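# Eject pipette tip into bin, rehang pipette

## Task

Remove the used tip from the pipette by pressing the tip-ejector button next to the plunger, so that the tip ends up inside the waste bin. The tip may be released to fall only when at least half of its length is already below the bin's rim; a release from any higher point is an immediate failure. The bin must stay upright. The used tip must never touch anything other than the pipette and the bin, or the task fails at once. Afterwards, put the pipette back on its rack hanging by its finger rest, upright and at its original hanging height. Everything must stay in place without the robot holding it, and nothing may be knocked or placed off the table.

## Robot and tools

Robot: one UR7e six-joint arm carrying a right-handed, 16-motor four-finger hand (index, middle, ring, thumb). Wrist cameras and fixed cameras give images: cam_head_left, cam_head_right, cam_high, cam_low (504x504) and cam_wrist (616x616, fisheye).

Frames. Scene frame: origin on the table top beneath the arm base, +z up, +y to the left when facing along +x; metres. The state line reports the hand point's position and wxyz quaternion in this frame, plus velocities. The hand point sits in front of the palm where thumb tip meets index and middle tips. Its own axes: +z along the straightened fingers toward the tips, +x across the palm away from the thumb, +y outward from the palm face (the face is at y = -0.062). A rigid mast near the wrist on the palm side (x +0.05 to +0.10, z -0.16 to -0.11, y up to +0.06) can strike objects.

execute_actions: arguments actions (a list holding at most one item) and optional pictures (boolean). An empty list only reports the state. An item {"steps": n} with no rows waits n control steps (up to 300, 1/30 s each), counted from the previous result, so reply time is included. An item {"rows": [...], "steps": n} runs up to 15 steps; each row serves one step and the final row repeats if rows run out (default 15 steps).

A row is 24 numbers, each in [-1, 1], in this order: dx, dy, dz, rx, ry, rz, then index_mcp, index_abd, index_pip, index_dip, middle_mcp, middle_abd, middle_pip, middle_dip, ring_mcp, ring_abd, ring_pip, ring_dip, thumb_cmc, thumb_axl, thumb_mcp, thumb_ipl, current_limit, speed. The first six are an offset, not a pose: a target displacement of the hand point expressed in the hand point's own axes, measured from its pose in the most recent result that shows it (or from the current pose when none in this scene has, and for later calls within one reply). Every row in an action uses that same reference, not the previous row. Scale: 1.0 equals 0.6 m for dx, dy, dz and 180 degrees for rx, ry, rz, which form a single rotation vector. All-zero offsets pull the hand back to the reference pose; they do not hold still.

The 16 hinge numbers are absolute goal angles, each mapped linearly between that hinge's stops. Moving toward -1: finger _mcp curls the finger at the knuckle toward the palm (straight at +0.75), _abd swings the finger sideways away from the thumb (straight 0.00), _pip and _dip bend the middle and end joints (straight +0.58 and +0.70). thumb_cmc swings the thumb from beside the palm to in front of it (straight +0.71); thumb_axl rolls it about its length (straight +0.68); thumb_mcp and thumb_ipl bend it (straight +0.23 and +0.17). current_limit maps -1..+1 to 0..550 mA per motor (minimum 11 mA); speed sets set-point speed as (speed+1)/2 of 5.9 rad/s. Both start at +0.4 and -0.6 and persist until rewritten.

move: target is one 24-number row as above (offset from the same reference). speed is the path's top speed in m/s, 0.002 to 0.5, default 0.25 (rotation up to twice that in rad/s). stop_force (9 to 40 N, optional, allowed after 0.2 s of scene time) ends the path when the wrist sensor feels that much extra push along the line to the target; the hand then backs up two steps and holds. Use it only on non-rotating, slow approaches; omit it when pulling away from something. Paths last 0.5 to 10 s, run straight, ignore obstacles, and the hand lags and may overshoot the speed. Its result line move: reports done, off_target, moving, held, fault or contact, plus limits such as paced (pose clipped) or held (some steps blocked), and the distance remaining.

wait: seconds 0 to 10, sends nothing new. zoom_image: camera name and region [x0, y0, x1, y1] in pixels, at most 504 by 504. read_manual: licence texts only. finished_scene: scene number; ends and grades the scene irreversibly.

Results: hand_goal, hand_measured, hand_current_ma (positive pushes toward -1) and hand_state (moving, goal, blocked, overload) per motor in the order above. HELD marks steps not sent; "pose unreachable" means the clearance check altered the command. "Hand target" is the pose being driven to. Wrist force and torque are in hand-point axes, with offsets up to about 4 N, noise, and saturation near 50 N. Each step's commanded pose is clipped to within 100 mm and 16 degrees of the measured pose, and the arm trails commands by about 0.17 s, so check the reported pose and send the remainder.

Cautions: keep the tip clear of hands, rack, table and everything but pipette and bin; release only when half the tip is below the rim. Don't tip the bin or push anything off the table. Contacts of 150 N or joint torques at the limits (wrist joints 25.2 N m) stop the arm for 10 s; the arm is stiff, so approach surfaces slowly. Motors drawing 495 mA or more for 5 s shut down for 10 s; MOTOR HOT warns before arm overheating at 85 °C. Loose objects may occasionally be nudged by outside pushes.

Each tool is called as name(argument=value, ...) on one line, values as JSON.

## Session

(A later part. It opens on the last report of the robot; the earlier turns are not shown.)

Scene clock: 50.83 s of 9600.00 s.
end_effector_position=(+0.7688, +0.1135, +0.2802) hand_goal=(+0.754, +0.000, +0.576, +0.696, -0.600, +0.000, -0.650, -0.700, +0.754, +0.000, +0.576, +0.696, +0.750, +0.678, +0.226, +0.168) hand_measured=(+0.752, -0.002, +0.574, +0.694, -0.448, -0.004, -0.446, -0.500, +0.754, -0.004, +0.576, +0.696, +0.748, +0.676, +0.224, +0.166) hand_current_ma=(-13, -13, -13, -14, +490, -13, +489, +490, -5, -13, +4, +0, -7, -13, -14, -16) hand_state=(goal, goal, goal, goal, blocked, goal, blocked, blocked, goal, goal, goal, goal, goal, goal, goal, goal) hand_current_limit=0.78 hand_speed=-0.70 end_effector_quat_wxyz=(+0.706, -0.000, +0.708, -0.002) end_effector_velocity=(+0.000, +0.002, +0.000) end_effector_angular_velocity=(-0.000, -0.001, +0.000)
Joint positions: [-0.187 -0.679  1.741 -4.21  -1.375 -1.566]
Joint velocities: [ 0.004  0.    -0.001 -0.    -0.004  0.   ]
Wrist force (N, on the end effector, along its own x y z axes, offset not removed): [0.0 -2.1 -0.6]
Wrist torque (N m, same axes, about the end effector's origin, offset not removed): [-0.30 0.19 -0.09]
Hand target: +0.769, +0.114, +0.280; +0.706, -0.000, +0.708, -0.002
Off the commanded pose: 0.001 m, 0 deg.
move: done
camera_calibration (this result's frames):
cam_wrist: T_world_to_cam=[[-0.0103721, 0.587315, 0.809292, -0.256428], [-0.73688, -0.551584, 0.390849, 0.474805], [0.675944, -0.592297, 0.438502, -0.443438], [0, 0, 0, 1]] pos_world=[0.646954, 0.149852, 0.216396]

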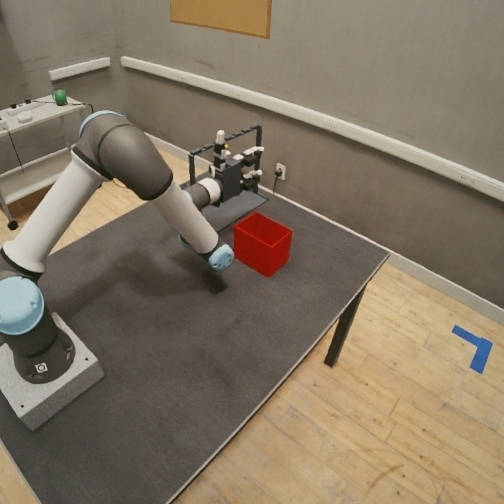

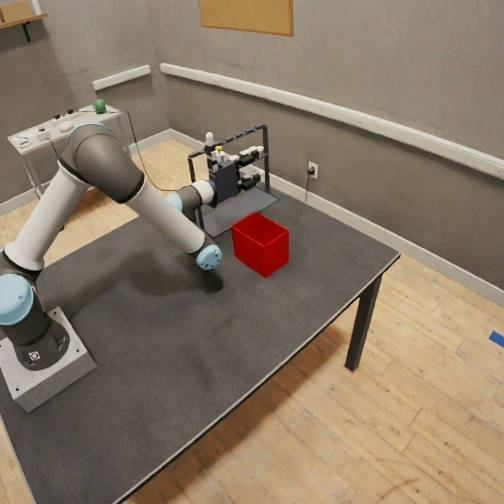

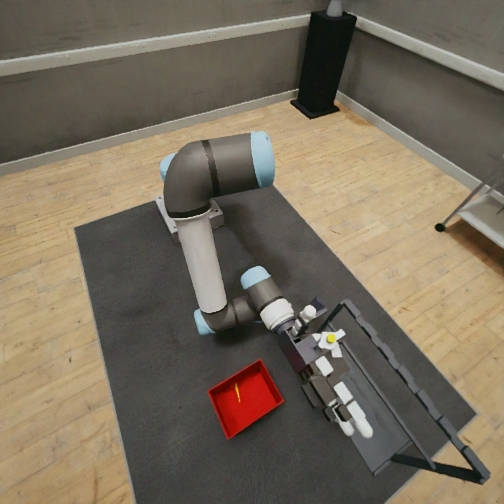

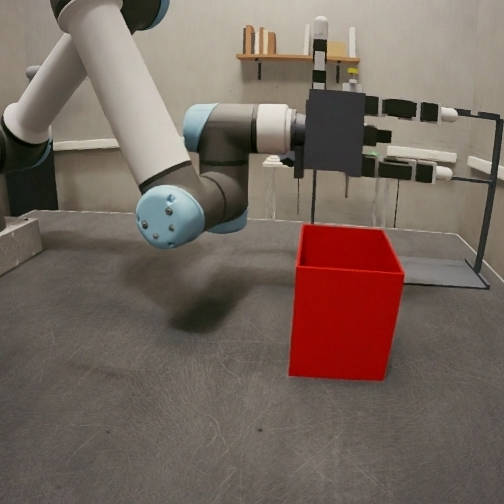

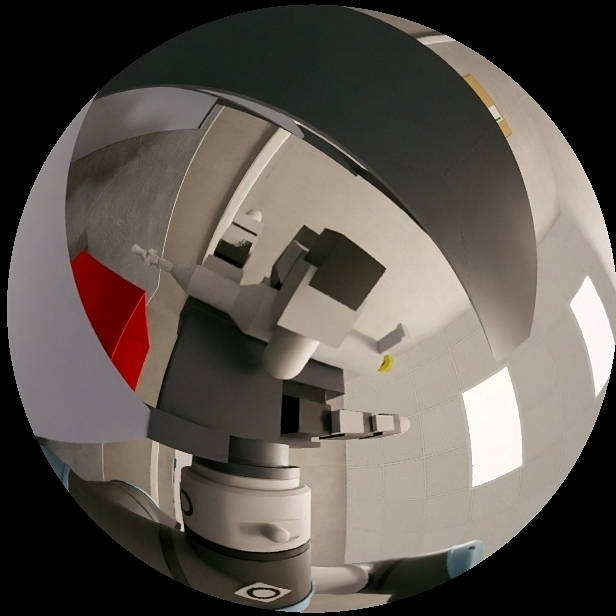

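Post is close to the mast; back x off a bit while advancing.

move(target=[0,0.07,-0.008,0,0,0,0.754,0,0.576,0.696,-0.6,0,-0.65,-0.7,0.754,0,0.576,0.696,0.75,0.678,0.226,0.168,0.78,-0.7], speed=0.03)

zoom_image(camera="cam_high", region=[300,280,400,380])

zoom_image(camera="cam_low", region=[290,50,410,170])

Scene clock: 55.90 s of 9600.00 s.
end_effector_position=(+0.7640, +0.1552, +0.2801) hand_goal=(+0.754, +0.000, +0.576, +0.696, -0.600, +0.000, -0.650, -0.700, +0.754, +0.000, +0.576, +0.696, +0.750, +0.678, +0.226, +0.168) hand_measured=(+0.752, -0.002, +0.574, +0.694, -0.448, -0.004, -0.446, -0.500, +0.754, -0.004, +0.576, +0.696, +0.748, +0.676, +0.224, +0.166) hand_current_ma=(-13, -13, -13, -14, +489, -13, +489, +490, -5, -13, +4, +0, -7, -13, -14, -16) hand_state=(goal, goal, goal, goal, blocked, goal, blocked, blocked, goal, goal, goal, goal, goal, goal, goal, goal) hand_current_limit=0.78 hand_speed=-0.70 end_effector_quat_wxyz=(+0.706, -0.000, +0.708, -0.002) end_effector_velocity=(-0.000, +0.003, +0.001) end_effector_angular_velocity=(-0.000, -0.001, +0.000)
Joint positions: [-0.11  -0.681  1.744 -4.211 -1.453 -1.567]
Joint velocities: [ 0.005  0.    -0.002  0.    -0.005 -0.   ]
Wrist force (N, on the end effector, along its own x y z axes, offset not removed): [0.2 -0.3 -2.9]
Wrist torque (N m, same axes, about the end effector's origin, offset not removed): [0.07 0.12 -0.09]
Hand target: +0.764, +0.155, +0.280; +0.706, -0.000, +0.708, -0.002
Off the commanded pose: 0.000 m, 0 deg.
After step 90, 0.33 s passed at rest.
move: done
camera_calibration (this result's frames):
cam_wrist: T_world_to_cam=[[-0.0102321, 0.587186, 0.809387, -0.281042], [-0.7368, -0.551658, 0.390897, 0.494304], [0.676034, -0.592356, 0.438283, -0.415434], [0, 0, 0, 1]] pos_world=[0.642174, 0.191626, 0.216327]

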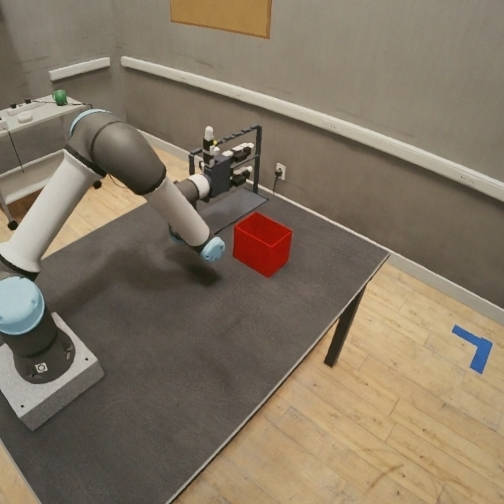

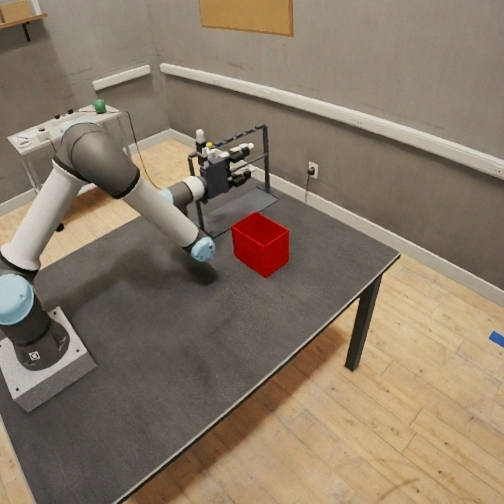

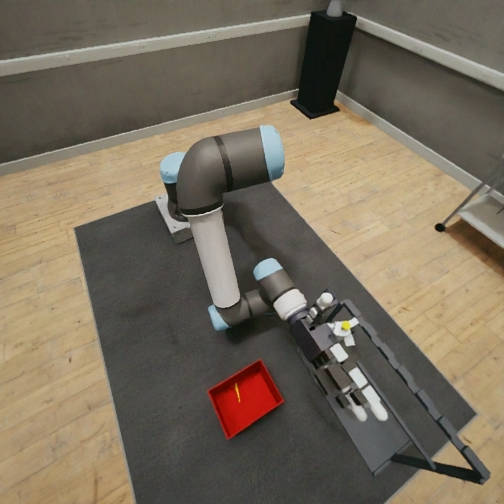

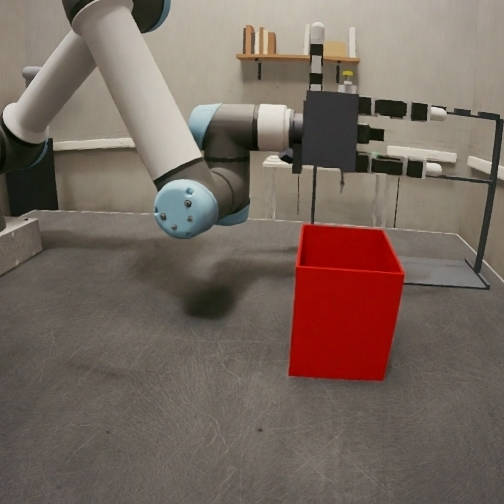

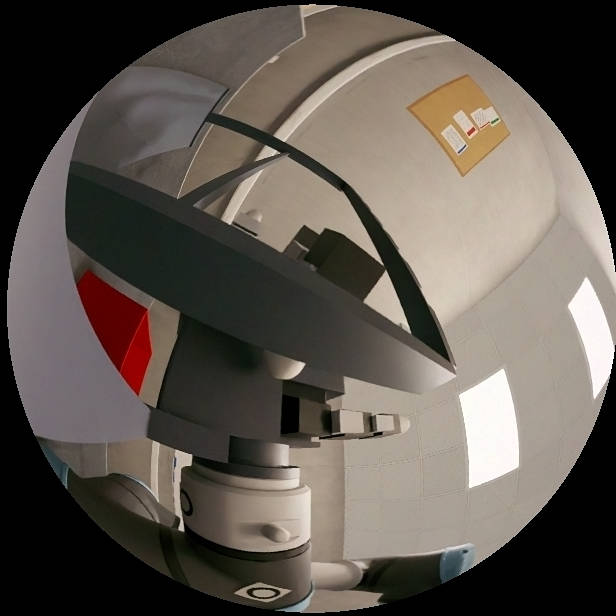

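Region (300, 280, 400, 380) of cam_high's 504x504 image, scaled by 5.040, with more detail than that image has.

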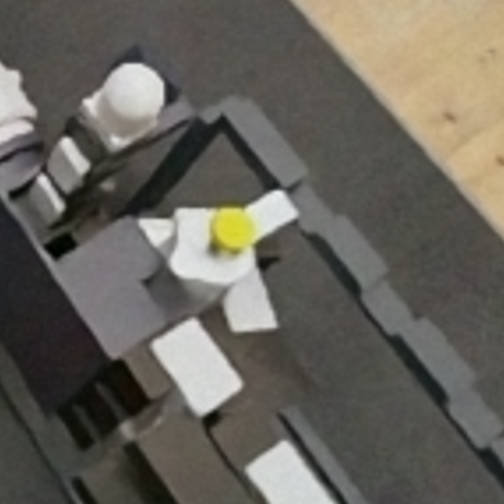

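Region (290, 50, 410, 170) of cam_low's 504x504 image, scaled by 4.200, with more detail than that image has.

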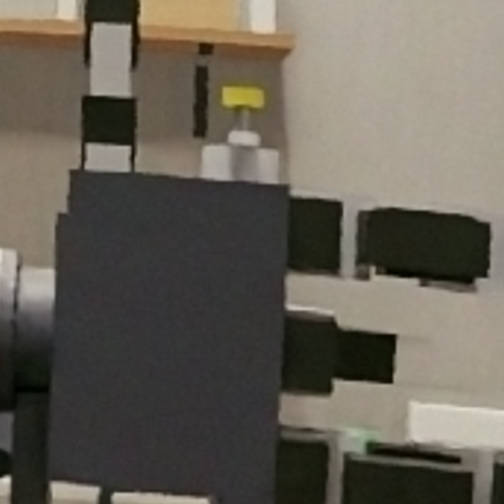

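move(target=[0,0.055,0.006,0,0,0,0.754,0,0.576,0.696,-0.6,0,-0.65,-0.7,0.754,0,0.576,0.696,0.75,0.678,0.226,0.168,0.78,-0.7], speed=0.03)

zoom_image(camera="cam_high", region=[300,280,400,380])

zoom_image(camera="cam_wrist", region=[300,250,480,430])

Scene clock: 60.07 s of 9600.00 s.
end_effector_position=(+0.7676, +0.1880, +0.2800) hand_goal=(+0.754, +0.000, +0.576, +0.696, -0.600, +0.000, -0.650, -0.700, +0.754, +0.000, +0.576, +0.696, +0.750, +0.678, +0.226, +0.168) hand_measured=(+0.752, -0.002, +0.574, +0.694, -0.448, -0.004, -0.446, -0.500, +0.754, -0.004, +0.576, +0.696, +0.748, +0.676, +0.224, +0.166) hand_current_ma=(-13, -13, -13, -14, +490, -13, +490, +489, -5, -13, +4, +0, -7, -13, -14, -16) hand_state=(goal, goal, goal, goal, blocked, goal, blocked, blocked, goal, goal, goal, goal, goal, goal, goal, goal) hand_current_limit=0.78 hand_speed=-0.70 end_effector_quat_wxyz=(+0.706, -0.000, +0.708, -0.002) end_effector_velocity=(-0.000, +0.003, -0.000) end_effector_angular_velocity=(-0.000, +0.000, +0.000)
Joint positions: [-0.047 -0.67   1.715 -4.193 -1.516 -1.567]
Joint velocities: [ 0.005  0.001 -0.002  0.001 -0.005 -0.   ]
Wrist force (N, on the end effector, along its own x y z axes, offset not removed): [-0.2 -1.2 -2.9]
Wrist torque (N m, same axes, about the end effector's origin, offset not removed): [-0.08 0.13 0.00]
Hand target: +0.768, +0.188, +0.280; +0.706, -0.000, +0.708, -0.002
Off the commanded pose: 0.000 m, 0 deg.
move: done
camera_calibration (this result's frames):
cam_wrist: T_world_to_cam=[[-0.0102487, 0.587098, 0.809451, -0.300181], [-0.736794, -0.551712, 0.39083, 0.515068], [0.676039, -0.592393, 0.438225, -0.398436], [0, 0, 0, 1]] pos_world=[0.645781, 0.224374, 0.216282]

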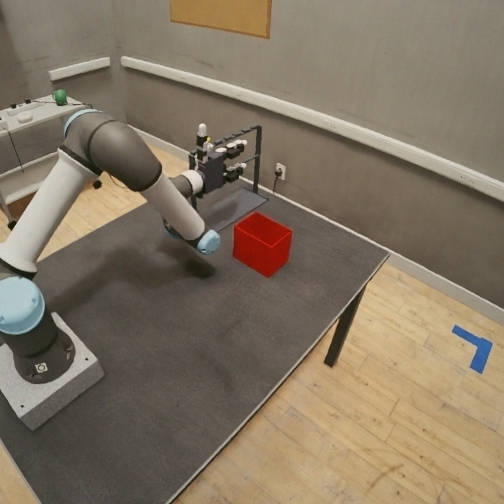

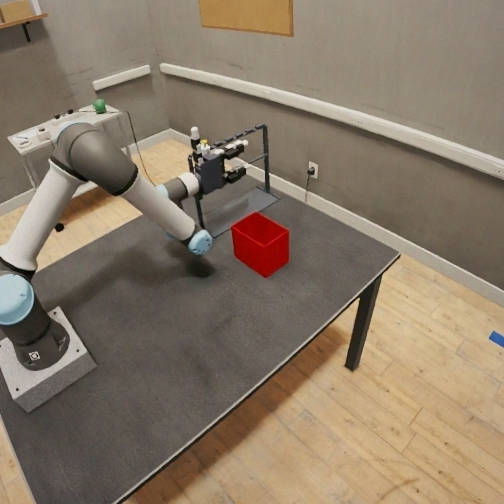

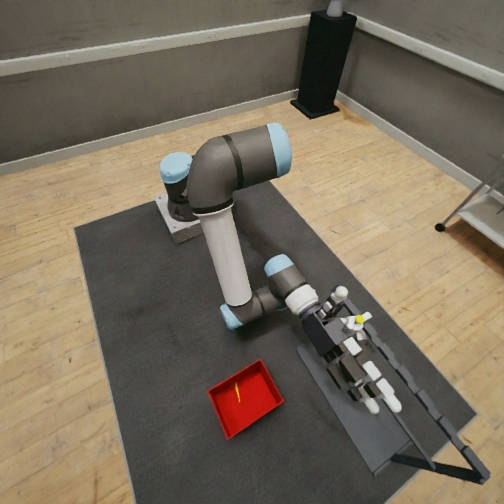

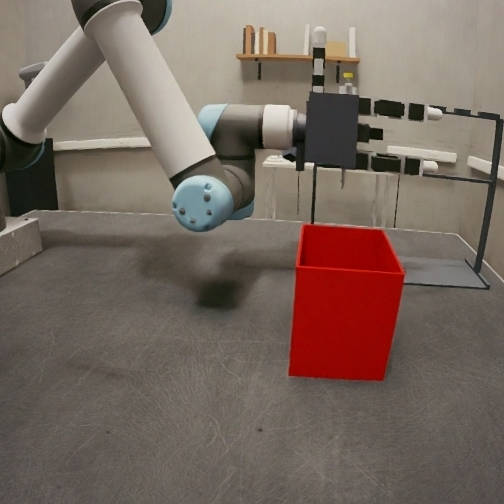

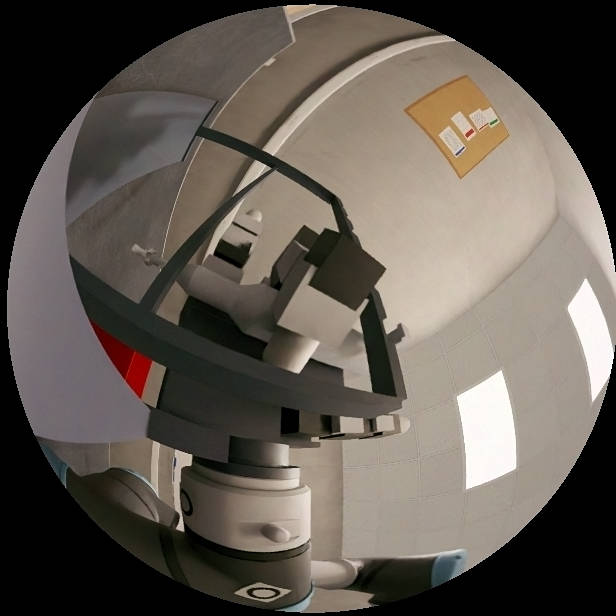

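Region (300, 280, 400, 380) of cam_high's 504x504 image, scaled by 5.040, with more detail than that image has.

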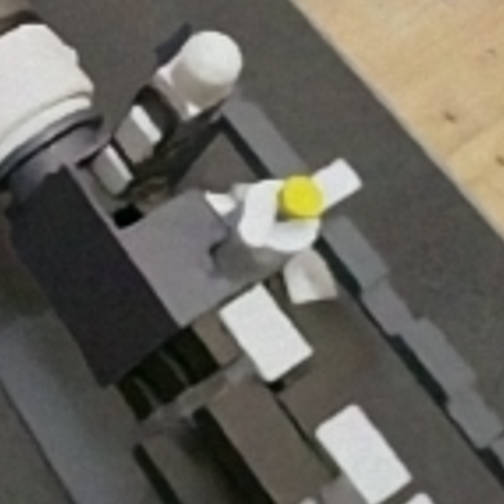

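Region (300, 250, 480, 430) of cam_wrist's 616x616 image, scaled by 2.800, with more detail than that image has.

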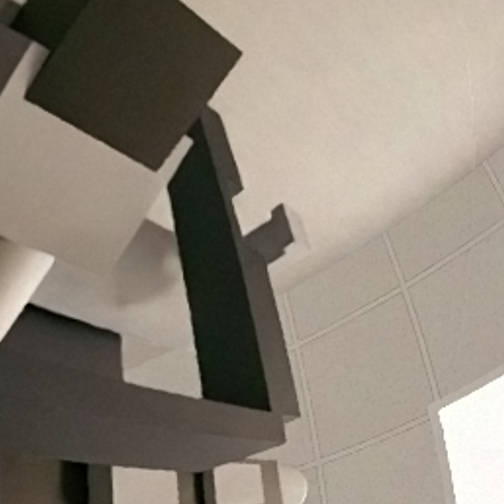

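move(target=[0.014,0.008,0,0,0,0,0.754,0,0.576,0.696,-0.6,0,-0.65,-0.7,0.754,0,0.576,0.696,0.75,0.678,0.226,0.168,0.78,-0.7], speed=0.01)

zoom_image(camera="cam_high", region=[300,280,400,380])

zoom_image(camera="cam_wrist", region=[300,250,480,430])

Scene clock: 63.80 s of 9600.00 s.
end_effector_position=(+0.7676, +0.1927, +0.2718) hand_goal=(+0.754, +0.000, +0.576, +0.696, -0.600, +0.000, -0.650, -0.700, +0.754, +0.000, +0.576, +0.696, +0.750, +0.678, +0.226, +0.168) hand_measured=(+0.752, -0.002, +0.574, +0.694, -0.448, -0.004, -0.446, -0.500, +0.754, -0.004, +0.576, +0.696, +0.748, +0.676, +0.224, +0.166) hand_current_ma=(-13, -13, -13, -14, +490, -13, +489, +490, -5, -13, +4, +0, -7, -13, -14, -16) hand_state=(goal, goal, goal, goal, blocked, goal, blocked, blocked, goal, goal, goal, goal, goal, goal, goal, goal) hand_current_limit=0.78 hand_speed=-0.70 end_effector_quat_wxyz=(+0.706, -0.000, +0.708, -0.002) end_effector_velocity=(+0.000, +0.001, -0.002) end_effector_angular_velocity=(-0.000, -0.000, -0.000)
Joint positions: [-0.038 -0.652  1.708 -4.204 -1.525 -1.567]
Joint velocities: [ 0.002  0.004 -0.002 -0.002 -0.002 -0.   ]
Wrist force (N, on the end effector, along its own x y z axes, offset not removed): [0.6 -2.0 -3.1]
Wrist torque (N m, same axes, about the end effector's origin, offset not removed): [0.05 0.05 0.02]
Hand target: +0.768, +0.193, +0.272; +0.706, -0.000, +0.708, -0.002
Off the commanded pose: 0.000 m, 0 deg.
move: done
camera_calibration (this result's frames):
cam_wrist: T_world_to_cam=[[-0.0102411, 0.587088, 0.809458, -0.29629], [-0.736789, -0.551718, 0.390831, 0.520831], [0.676045, -0.592398, 0.43821, -0.392049], [0, 0, 0, 1]] pos_world=[0.645751, 0.229051, 0.208077]

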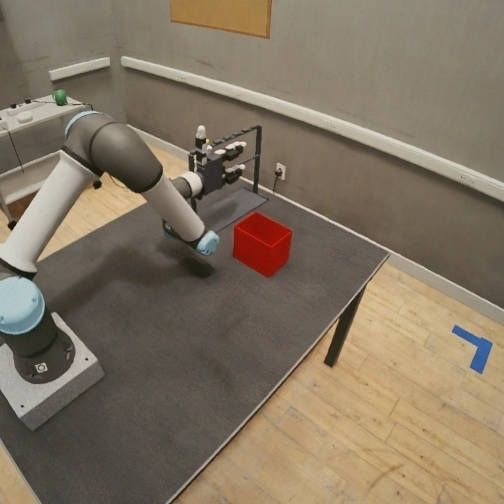

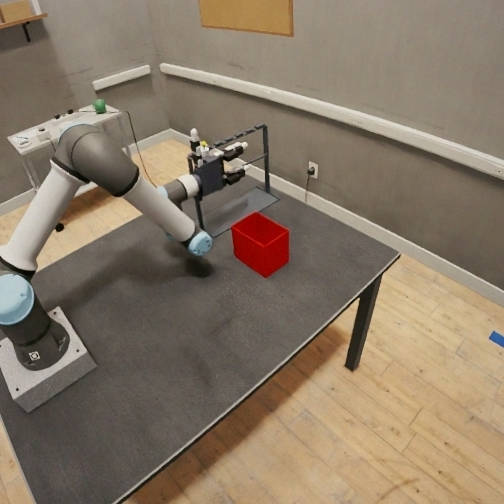

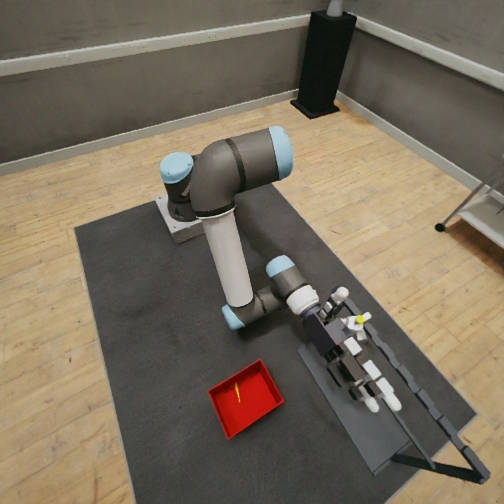

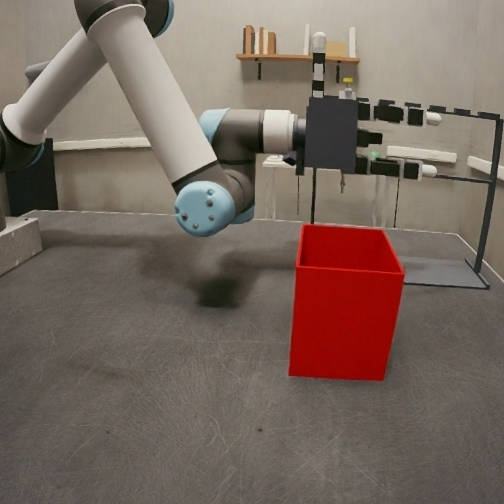

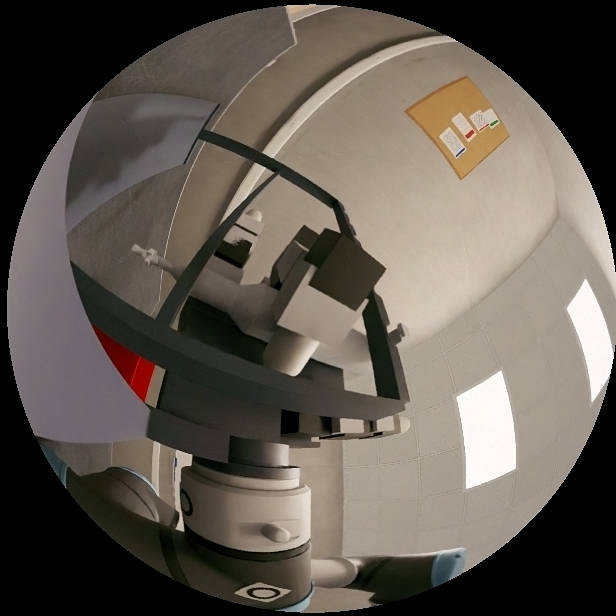

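Region (300, 280, 400, 380) of cam_high's 504x504 image, scaled by 5.040, with more detail than that image has.

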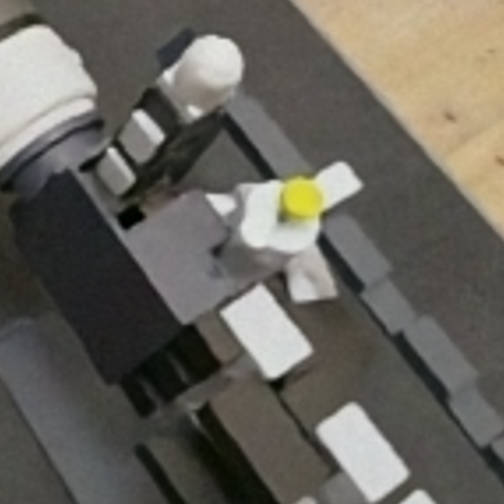

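Region (300, 250, 480, 430) of cam_wrist's 616x616 image, scaled by 2.800, with more detail than that image has.

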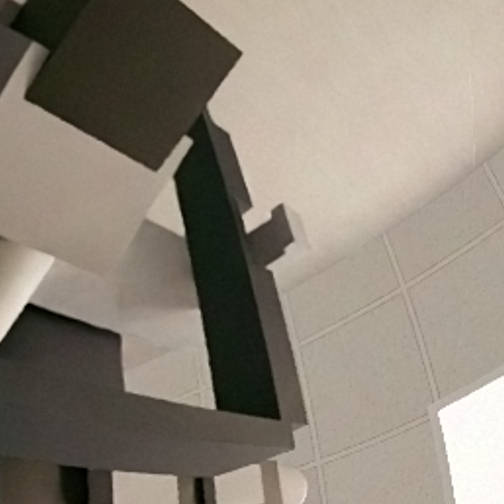

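Body is touching the rail; lower.

move(target=[0.014,-0.002,0,0,0,0,0.754,0,0.576,0.696,-0.6,0,-0.65,-0.7,0.754,0,0.576,0.696,0.75,0.678,0.226,0.168,0.78,-0.7], speed=0.01)

zoom_image(camera="cam_wrist", region=[300,250,480,430])

Scene clock: 67.17 s of 9600.00 s.
end_effector_position=(+0.7675, +0.1915, +0.2636) hand_goal=(+0.754, +0.000, +0.576, +0.696, -0.600, +0.000, -0.650, -0.700, +0.754, +0.000, +0.576, +0.696, +0.750, +0.678, +0.226, +0.168) hand_measured=(+0.752, -0.002, +0.574, +0.694, -0.448, -0.004, -0.446, -0.500, +0.754, -0.004, +0.576, +0.696, +0.748, +0.676, +0.224, +0.166) hand_current_ma=(-13, -13, -13, -14, +489, -13, +489, +489, -5, -13, +4, +0, -7, -13, -14, -16) hand_state=(goal, goal, goal, goal, blocked, goal, blocked, blocked, goal, goal, goal, goal, goal, goal, goal, goal) hand_current_limit=0.78 hand_speed=-0.70 end_effector_quat_wxyz=(+0.706, -0.000, +0.708, -0.002) end_effector_velocity=(-0.000, -0.000, -0.002) end_effector_angular_velocity=(-0.000, +0.001, +0.000)
Joint positions: [-0.04  -0.635  1.705 -4.217 -1.523 -1.567]
Joint velocities: [-0.     0.004 -0.001 -0.002  0.001 -0.   ]
Wrist force (N, on the end effector, along its own x y z axes, offset not removed): [-0.2 -0.4 0.1]
Wrist torque (N m, same axes, about the end effector's origin, offset not removed): [-0.14 0.13 -0.13]
Hand target: +0.768, +0.191, +0.263; +0.706, -0.000, +0.708, -0.002
Off the commanded pose: 0.000 m, 0 deg.
move: done
camera_calibration (this result's frames):
cam_wrist: T_world_to_cam=[[-0.0102297, 0.587099, 0.809451, -0.288984], [-0.736785, -0.551712, 0.390848, 0.523344], [0.67605, -0.592393, 0.438209, -0.389138], [0, 0, 0, 1]] pos_world=[0.645713, 0.227874, 0.199894]

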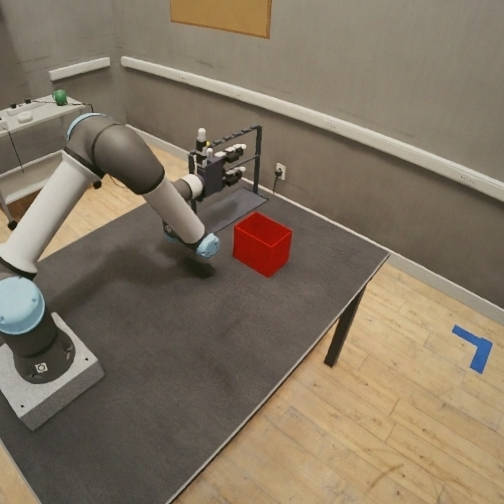

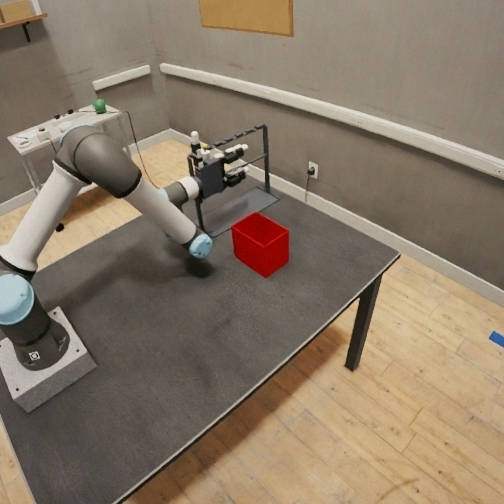

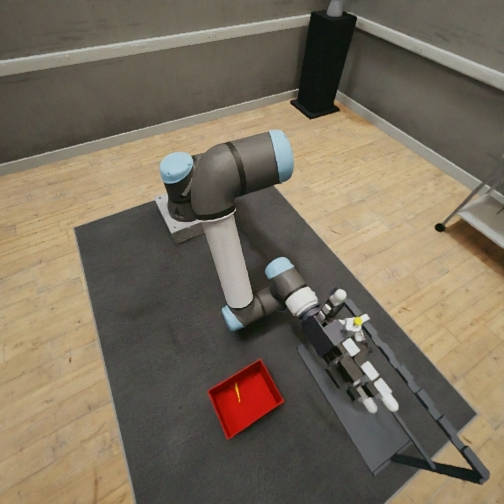

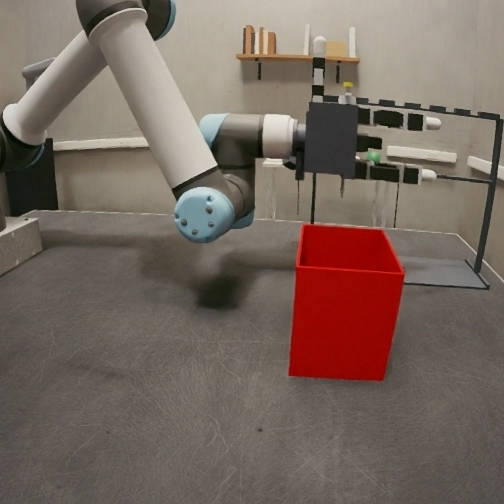

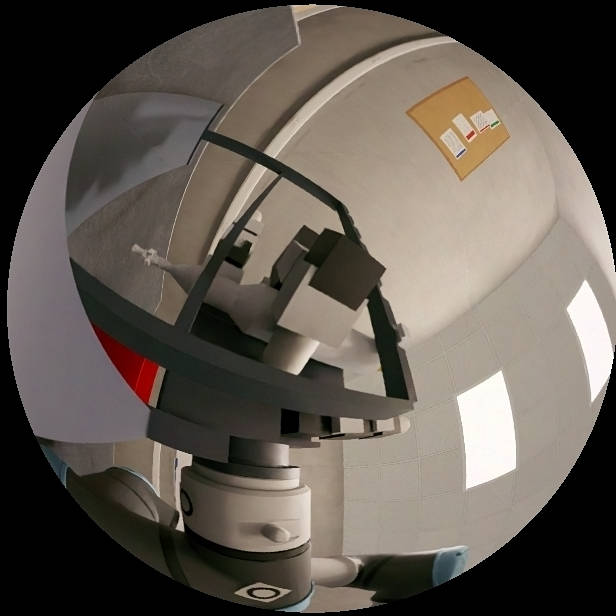

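Region (300, 250, 480, 430) of cam_wrist's 616x616 image, scaled by 2.800, with more detail than that image has.

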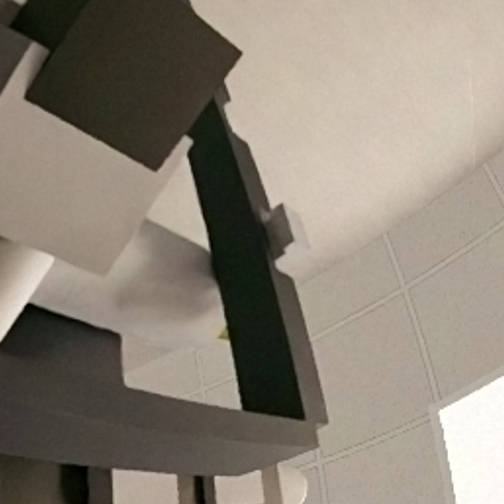

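move(target=[0.002,0,-0.003,0,0,0,0.754,0,0.576,0.696,0.75,0,0.2,0.2,0.754,0,0.576,0.696,0.75,0.678,0.226,0.168,0.78,-0.7], speed=0.01)

move(target=[0.03,-0.12,0,0,0,0,0.754,0,0.576,0.696,0.754,0,0.576,0.696,0.754,0,0.576,0.696,0.75,0.678,0.226,0.168,0.78,-0.7], speed=0.06)

zoom_image(camera="cam_low", region=[290,50,410,170])

zoom_image(camera="cam_high", region=[300,280,400,380])

Scene clock: 72.80 s of 9600.00 s.
end_effector_position=(+0.7657, +0.1915, +0.2624) hand_goal=(+0.754, +0.000, +0.576, +0.696, +0.750, +0.000, +0.200, +0.200, +0.754, +0.000, +0.576, +0.696, +0.750, +0.678, +0.226, +0.168) hand_measured=(+0.752, -0.002, +0.574, +0.694, +0.748, -0.004, +0.198, +0.198, +0.754, -0.004, +0.576, +0.696, +0.748, +0.676, +0.224, +0.166) hand_current_ma=(-13, -13, -13, -14, -14, -13, -13, -14, -5, -13, +4, +0, -7, -13, -14, -16) hand_state=(goal, goal, goal, goal, goal, goal, goal, goal, goal, goal, goal, goal, goal, goal, goal, goal) hand_current_limit=0.78 hand_speed=-0.70 end_effector_quat_wxyz=(+0.706, -0.000, +0.708, -0.002) end_effector_velocity=(+0.000, -0.000, -0.000) end_effector_angular_velocity=(+0.000, +0.001, -0.001)
Joint positions: [-0.04  -0.635  1.71  -4.223 -1.523 -1.567]
Joint velocities: [-0.001  0.     0.     0.001 -0.     0.   ]
Wrist force (N, on the end effector, along its own x y z axes, offset not removed): [-0.6 -1.3 -0.6]
Wrist torque (N m, same axes, about the end effector's origin, offset not removed): [-0.24 0.13 -0.11]
Hand target: +0.766, +0.191, +0.262; +0.706, -0.000, +0.708, -0.002
Off the commanded pose: 0.000 m, 0 deg.
After step 90, 0.50 s passed at rest.
move: done
camera_calibration (this result's frames):
cam_wrist: T_world_to_cam=[[-0.0102297, 0.587099, 0.80945, -0.288036], [-0.736786, -0.551711, 0.390848, 0.522482], [0.676049, -0.592393, 0.43821, -0.387395], [0, 0, 0, 1]] pos_world=[0.643909, 0.227874, 0.1987]

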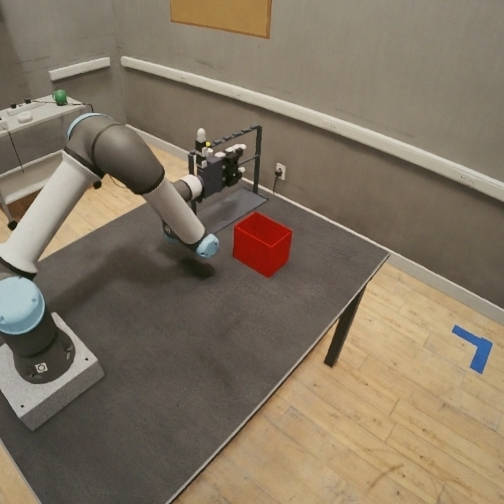

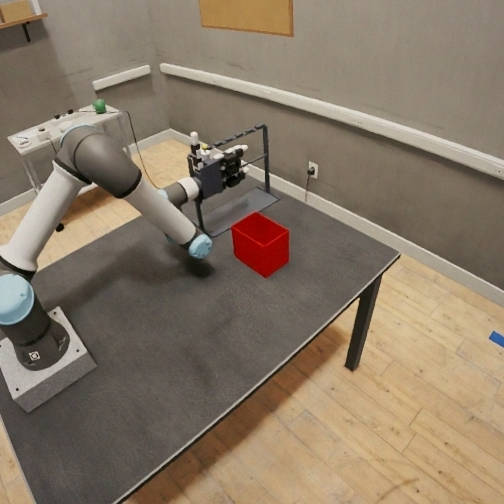

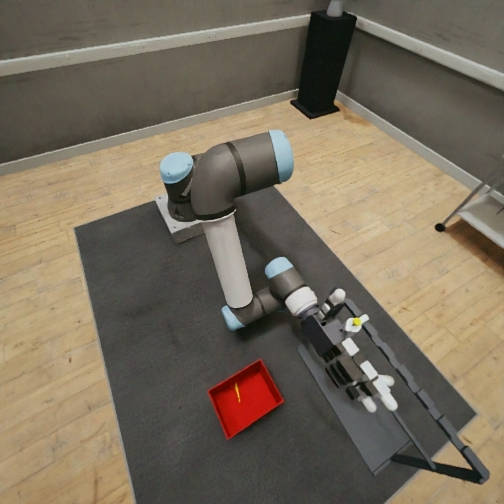

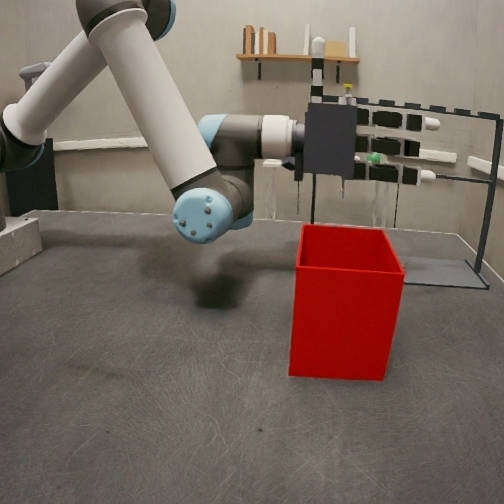

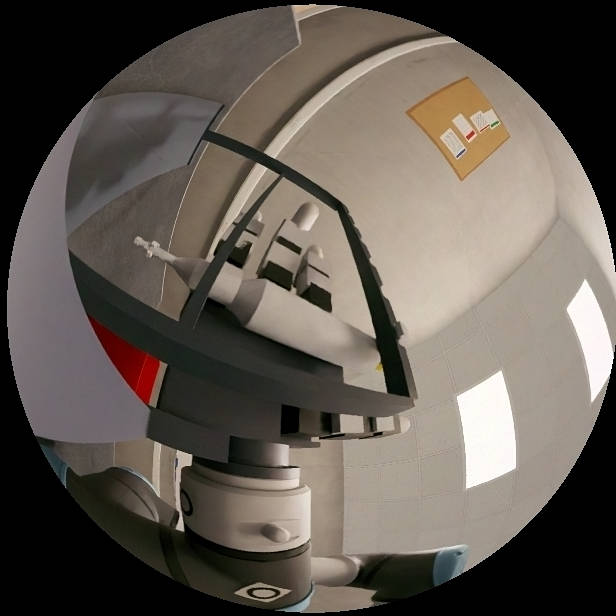

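Scene clock: 74.47 s of 9600.00 s.
end_effector_position=(+0.7656, +0.1196, +0.2445) hand_goal=(+0.754, +0.000, +0.576, +0.696, +0.754, +0.000, +0.576, +0.696, +0.754, +0.000, +0.576, +0.696, +0.750, +0.678, +0.226, +0.168) hand_measured=(+0.752, -0.002, +0.574, +0.694, +0.752, -0.004, +0.574, +0.694, +0.754, -0.004, +0.576, +0.696, +0.748, +0.676, +0.224, +0.166) hand_current_ma=(-12, -13, -13, -14, -12, -13, -14, -14, -5, -13, +4, +0, -7, -13, -14, -16) hand_state=(goal, goal, goal, goal, goal, goal, goal, goal, goal, goal, goal, goal, goal, goal, goal, goal) hand_current_limit=0.78 hand_speed=-0.70 end_effector_quat_wxyz=(+0.706, -0.000, +0.708, -0.002) end_effector_velocity=(+0.000, -0.002, -0.001) end_effector_angular_velocity=(+0.001, +0.001, -0.001)
Joint positions: [-0.176 -0.607  1.729 -4.27  -1.386 -1.567]
Joint velocities: [-0.004  0.001  0.    -0.     0.004  0.001]
Wrist force (N, on the end effector, along its own x y z axes, offset not removed): [-1.1 -3.3 -0.8]
Wrist torque (N m, same axes, about the end effector's origin, offset not removed): [-0.50 0.33 -0.12]
Hand target: +0.766, +0.119, +0.244; +0.706, -0.000, +0.708, -0.002
Off the commanded pose: 0.000 m, 0 deg.
move: done
camera_calibration (this result's frames):
cam_wrist: T_world_to_cam=[[-0.010195, 0.587292, 0.809311, -0.231386], [-0.736783, -0.551605, 0.391002, 0.489637], [0.676052, -0.5923, 0.438331, -0.422044], [0, 0, 0, 1]] pos_world=[0.643721, 0.156001, 0.180809]

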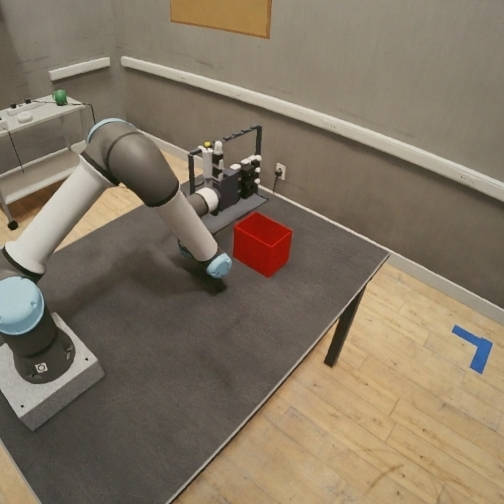

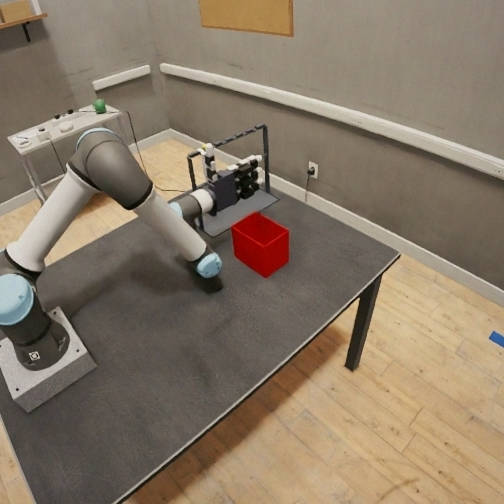

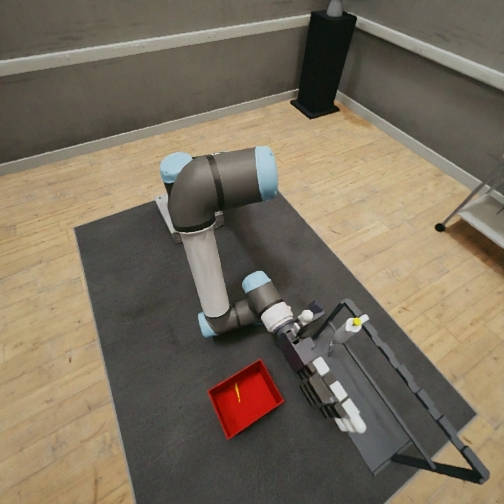

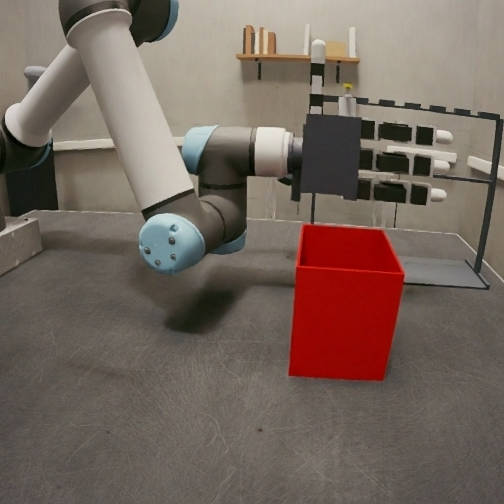

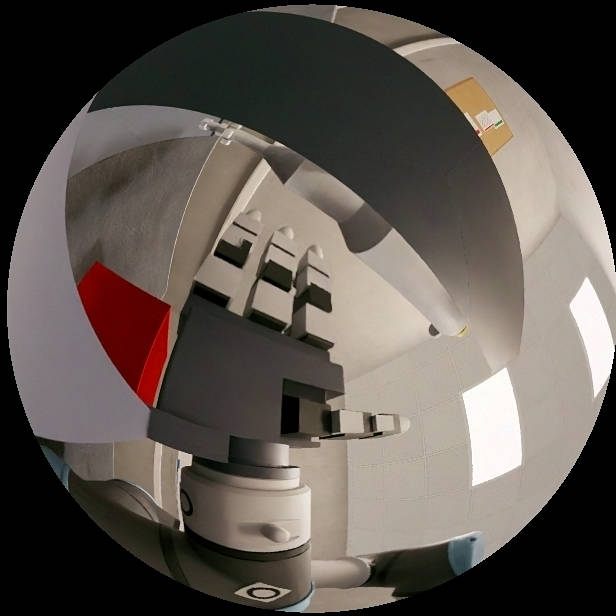

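Region (290, 50, 410, 170) of cam_low's 504x504 image, scaled by 4.200, with more detail than that image has.

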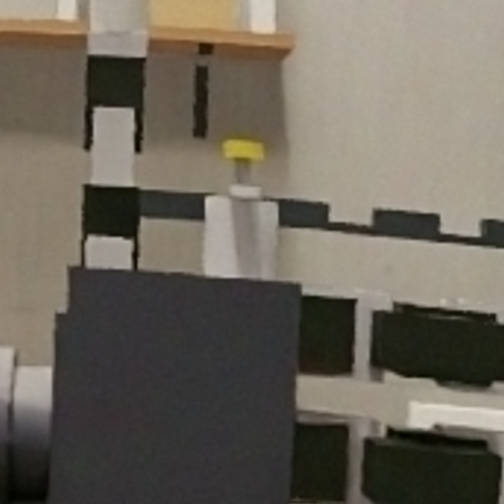

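Region (300, 280, 400, 380) of cam_high's 504x504 image, scaled by 5.040, with more detail than that image has.

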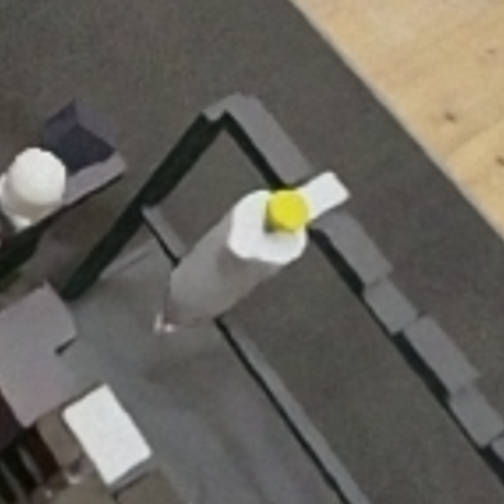

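finished_scene(scene=2)

The scene is finished: the task was done.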